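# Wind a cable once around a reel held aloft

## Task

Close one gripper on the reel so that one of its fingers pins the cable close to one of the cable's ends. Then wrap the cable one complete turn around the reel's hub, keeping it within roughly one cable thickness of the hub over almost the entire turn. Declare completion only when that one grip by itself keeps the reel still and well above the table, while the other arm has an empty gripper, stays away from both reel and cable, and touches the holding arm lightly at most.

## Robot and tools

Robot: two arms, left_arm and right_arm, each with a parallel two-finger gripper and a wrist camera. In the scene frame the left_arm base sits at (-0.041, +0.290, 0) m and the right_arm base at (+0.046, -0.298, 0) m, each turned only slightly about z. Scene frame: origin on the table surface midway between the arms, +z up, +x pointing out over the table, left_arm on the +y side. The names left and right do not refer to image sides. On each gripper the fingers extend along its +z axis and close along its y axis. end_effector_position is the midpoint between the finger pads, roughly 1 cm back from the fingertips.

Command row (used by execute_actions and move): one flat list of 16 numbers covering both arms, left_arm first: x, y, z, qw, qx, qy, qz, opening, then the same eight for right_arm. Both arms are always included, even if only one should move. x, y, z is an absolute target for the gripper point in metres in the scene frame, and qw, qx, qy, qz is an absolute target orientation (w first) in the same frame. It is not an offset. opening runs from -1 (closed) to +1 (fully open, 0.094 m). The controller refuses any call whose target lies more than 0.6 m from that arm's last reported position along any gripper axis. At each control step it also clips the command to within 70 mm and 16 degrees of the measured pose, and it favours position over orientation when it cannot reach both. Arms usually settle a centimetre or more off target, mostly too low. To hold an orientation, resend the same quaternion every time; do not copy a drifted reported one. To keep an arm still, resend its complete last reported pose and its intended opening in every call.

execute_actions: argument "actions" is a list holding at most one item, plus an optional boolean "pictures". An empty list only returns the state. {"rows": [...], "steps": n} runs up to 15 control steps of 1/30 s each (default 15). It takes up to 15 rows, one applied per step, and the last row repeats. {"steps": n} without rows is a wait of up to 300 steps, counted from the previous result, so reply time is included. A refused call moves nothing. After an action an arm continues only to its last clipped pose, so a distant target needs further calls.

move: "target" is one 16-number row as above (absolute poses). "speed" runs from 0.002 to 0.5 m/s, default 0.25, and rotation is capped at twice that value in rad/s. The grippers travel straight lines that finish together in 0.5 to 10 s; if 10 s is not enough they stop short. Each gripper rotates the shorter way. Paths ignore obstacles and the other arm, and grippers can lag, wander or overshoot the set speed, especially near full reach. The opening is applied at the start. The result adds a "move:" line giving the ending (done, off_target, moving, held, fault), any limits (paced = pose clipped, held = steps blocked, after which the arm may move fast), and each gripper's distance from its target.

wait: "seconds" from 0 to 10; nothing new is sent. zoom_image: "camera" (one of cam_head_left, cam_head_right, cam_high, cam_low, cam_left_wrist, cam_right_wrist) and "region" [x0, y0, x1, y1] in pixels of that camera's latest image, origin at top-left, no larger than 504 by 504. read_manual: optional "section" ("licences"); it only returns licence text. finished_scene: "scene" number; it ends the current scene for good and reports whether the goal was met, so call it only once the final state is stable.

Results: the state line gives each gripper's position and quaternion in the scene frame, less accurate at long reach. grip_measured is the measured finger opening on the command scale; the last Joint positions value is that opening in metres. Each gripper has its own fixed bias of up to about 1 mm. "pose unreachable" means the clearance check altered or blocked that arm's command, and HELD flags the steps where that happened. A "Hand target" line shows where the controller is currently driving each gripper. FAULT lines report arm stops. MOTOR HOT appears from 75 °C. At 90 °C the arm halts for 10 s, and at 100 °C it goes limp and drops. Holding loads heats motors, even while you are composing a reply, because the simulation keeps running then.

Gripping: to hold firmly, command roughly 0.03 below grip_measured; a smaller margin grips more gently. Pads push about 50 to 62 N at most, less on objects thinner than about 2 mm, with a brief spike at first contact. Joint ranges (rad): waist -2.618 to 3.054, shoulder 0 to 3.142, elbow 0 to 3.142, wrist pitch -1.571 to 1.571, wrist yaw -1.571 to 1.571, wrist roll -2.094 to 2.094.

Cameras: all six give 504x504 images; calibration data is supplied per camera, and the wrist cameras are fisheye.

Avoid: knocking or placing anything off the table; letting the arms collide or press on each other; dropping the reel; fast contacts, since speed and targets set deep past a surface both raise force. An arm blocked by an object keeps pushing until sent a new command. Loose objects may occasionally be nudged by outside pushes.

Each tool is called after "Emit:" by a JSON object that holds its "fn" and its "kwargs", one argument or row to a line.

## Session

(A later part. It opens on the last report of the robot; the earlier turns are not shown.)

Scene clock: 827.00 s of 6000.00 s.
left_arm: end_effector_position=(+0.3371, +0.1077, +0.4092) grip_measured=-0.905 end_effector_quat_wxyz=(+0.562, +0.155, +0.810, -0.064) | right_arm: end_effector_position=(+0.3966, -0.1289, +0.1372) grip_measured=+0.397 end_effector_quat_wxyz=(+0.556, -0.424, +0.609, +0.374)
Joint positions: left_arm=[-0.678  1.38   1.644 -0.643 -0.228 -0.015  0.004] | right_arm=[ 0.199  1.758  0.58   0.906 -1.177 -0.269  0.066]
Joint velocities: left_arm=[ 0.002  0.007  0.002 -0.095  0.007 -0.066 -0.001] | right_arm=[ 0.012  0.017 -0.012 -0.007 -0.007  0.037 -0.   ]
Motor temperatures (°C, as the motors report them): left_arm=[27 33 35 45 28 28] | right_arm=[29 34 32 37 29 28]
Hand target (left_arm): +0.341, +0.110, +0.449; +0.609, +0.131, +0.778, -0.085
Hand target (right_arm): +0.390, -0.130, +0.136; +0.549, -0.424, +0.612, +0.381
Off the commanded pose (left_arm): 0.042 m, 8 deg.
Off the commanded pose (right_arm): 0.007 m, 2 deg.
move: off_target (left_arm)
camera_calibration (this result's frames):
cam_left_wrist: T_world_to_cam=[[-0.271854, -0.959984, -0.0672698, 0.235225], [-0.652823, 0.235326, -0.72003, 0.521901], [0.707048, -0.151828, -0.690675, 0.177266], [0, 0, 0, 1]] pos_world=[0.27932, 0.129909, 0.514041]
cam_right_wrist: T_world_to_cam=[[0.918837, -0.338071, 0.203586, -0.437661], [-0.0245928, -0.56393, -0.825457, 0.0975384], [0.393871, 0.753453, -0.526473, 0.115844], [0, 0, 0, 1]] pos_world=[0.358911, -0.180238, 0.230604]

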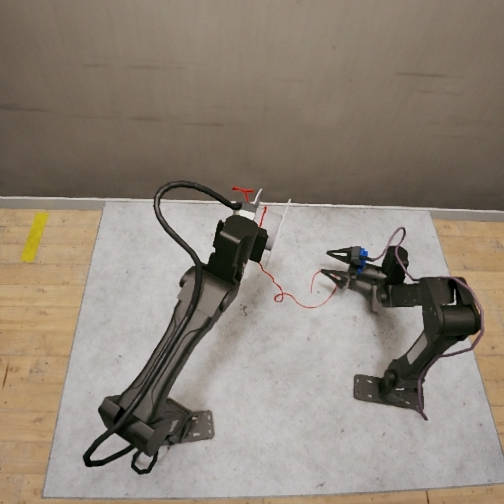

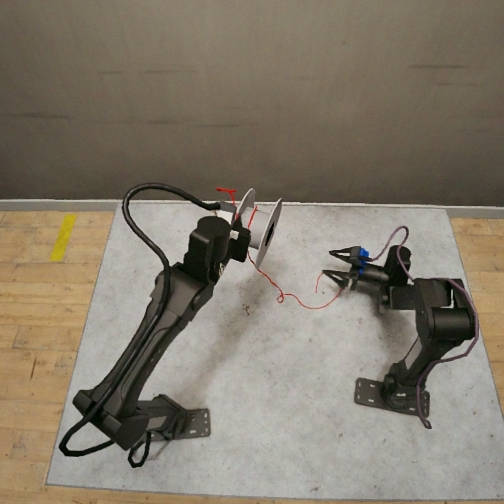

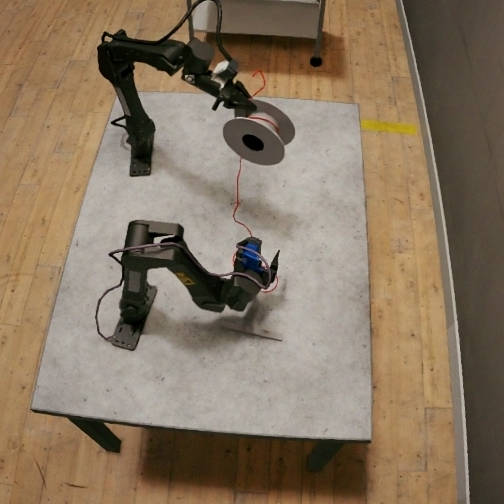

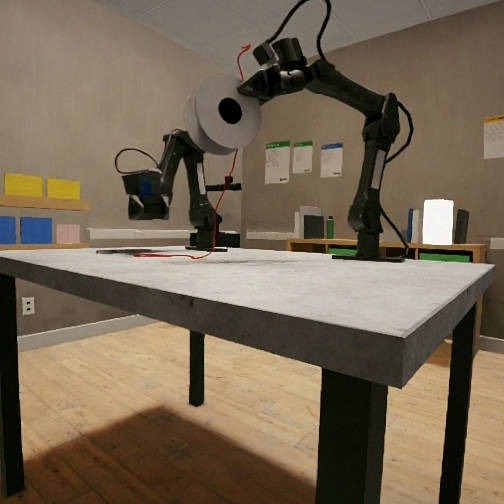

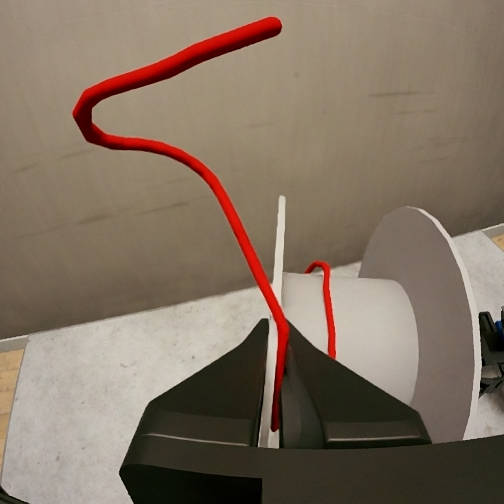

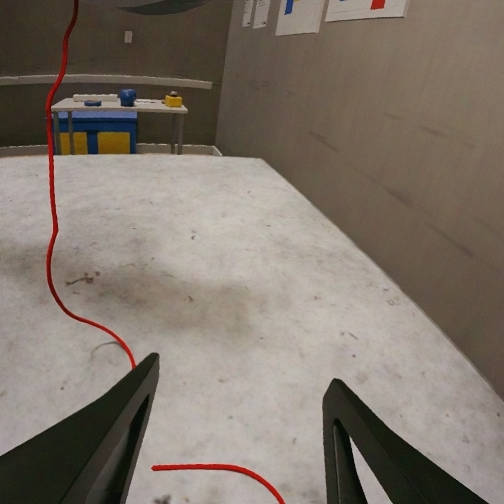

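Emit:
{"fn": "move", "kwargs": {
  "target": [0.33,0.108,0.53,0.63,0.13,0.76,-0.085,-0.99,0.3,-0.22,0.22,0.5,-0.45,0.65,0.35,0.4],
  "speed": 0.08
}}

Emit:
{"fn": "zoom_image", "kwargs": {
  "camera": "cam_low",
  "region": [160,20,300,160]
}}

Emit:
{"fn": "zoom_image", "kwargs": {
  "camera": "cam_high",
  "region": [190,40,330,180]
}}

Scene clock: 834.57 s of 6000.00 s.
left_arm: end_effector_position=(+0.3321, +0.1100, +0.4972) grip_measured=-0.905 end_effector_quat_wxyz=(+0.594, +0.144, +0.789, -0.069) | right_arm: end_effector_position=(+0.2953, -0.2166, +0.2118) grip_measured=+0.397 end_effector_quat_wxyz=(+0.493, -0.459, +0.652, +0.347)
Joint positions: left_arm=[-0.689  1.53   2.122 -0.891 -0.251 -0.011  0.004] | right_arm=[-0.212  1.396  0.958 -1.334 -1.289 -1.78   0.066]
Joint velocities: left_arm=[-0.012  0.002 -0.022  0.051 -0.051  0.022 -0.   ] | right_arm=[-0.002 -0.007  0.012 -0.081 -0.037 -0.081 -0.001]
Motor temperatures (°C, as the motors report them): left_arm=[27 33 35 45 28 28] | right_arm=[29 33 32 36 29 28]
Hand target (left_arm): +0.328, +0.109, +0.528; +0.630, +0.131, +0.760, -0.085
Hand target (right_arm): +0.298, -0.220, +0.215; +0.495, -0.455, +0.653, +0.348
Off the commanded pose (left_arm): 0.033 m, 6 deg.
Off the commanded pose (right_arm): 0.010 m, 1 deg.
move: off_target (left_arm)
camera_calibration (this result's frames):
cam_left_wrist: T_world_to_cam=[[-0.258395, -0.964431, -0.0557172, 0.232233], [-0.599882, 0.205397, -0.773275, 0.593623], [0.757215, -0.166387, -0.631618, 0.197521], [0, 0, 0, 1]] pos_world=[0.266545, 0.134909, 0.596731]
cam_right_wrist: T_world_to_cam=[[0.940872, -0.28571, 0.182015, -0.379936], [-0.0682805, -0.686209, -0.724193, 0.0721214], [0.33181, 0.668944, -0.665143, 0.290441], [0, 0, 0, 1]] pos_world=[0.266025, -0.25335, 0.314568]

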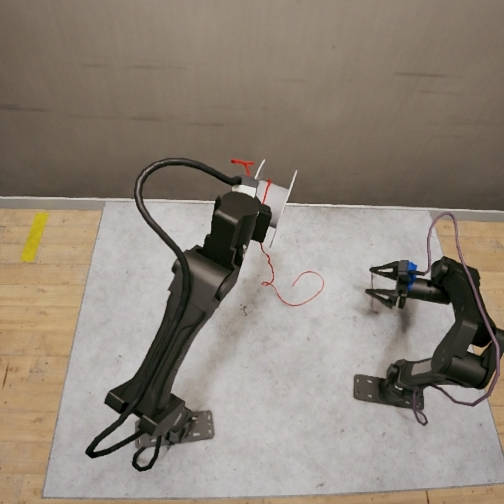

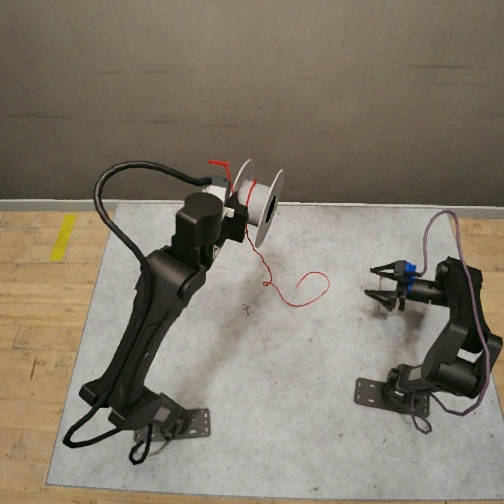

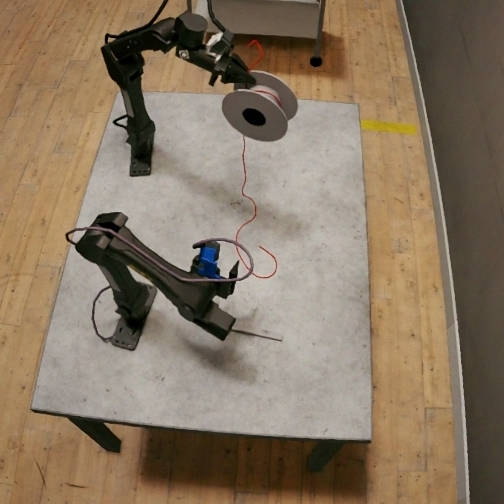

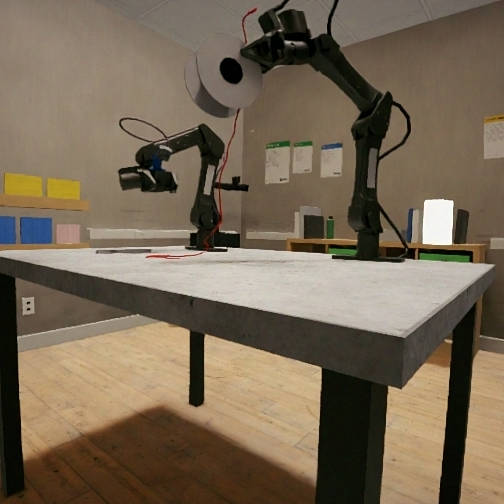

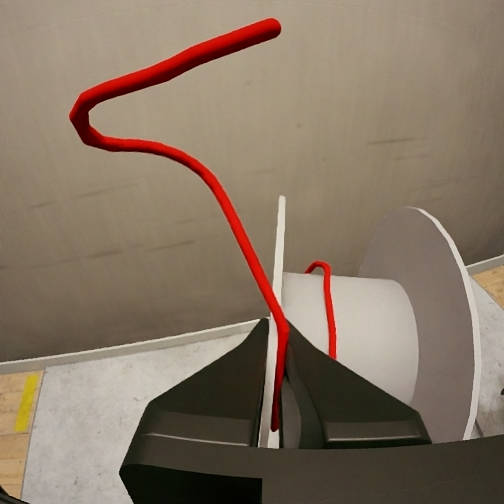

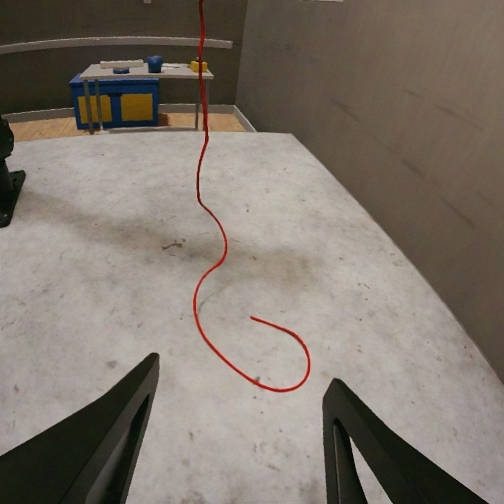

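Region (160, 20, 300, 160) of cam_low's 504x504 image, scaled by 3.600, with more detail than that image has.

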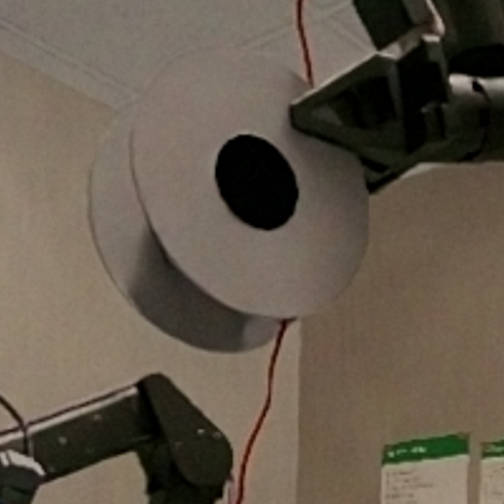

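Region (190, 40, 330, 180) of cam_high's 504x504 image, scaled by 3.600, with more detail than that image has.

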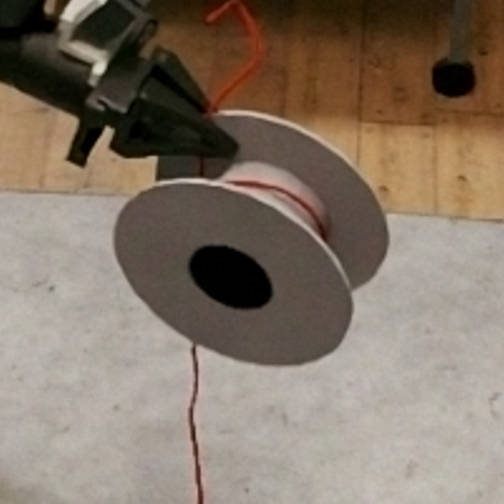

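Emit:
{"fn": "finished_scene", "kwargs": {
  "scene": 2
}}

The scene is finished: the task was done.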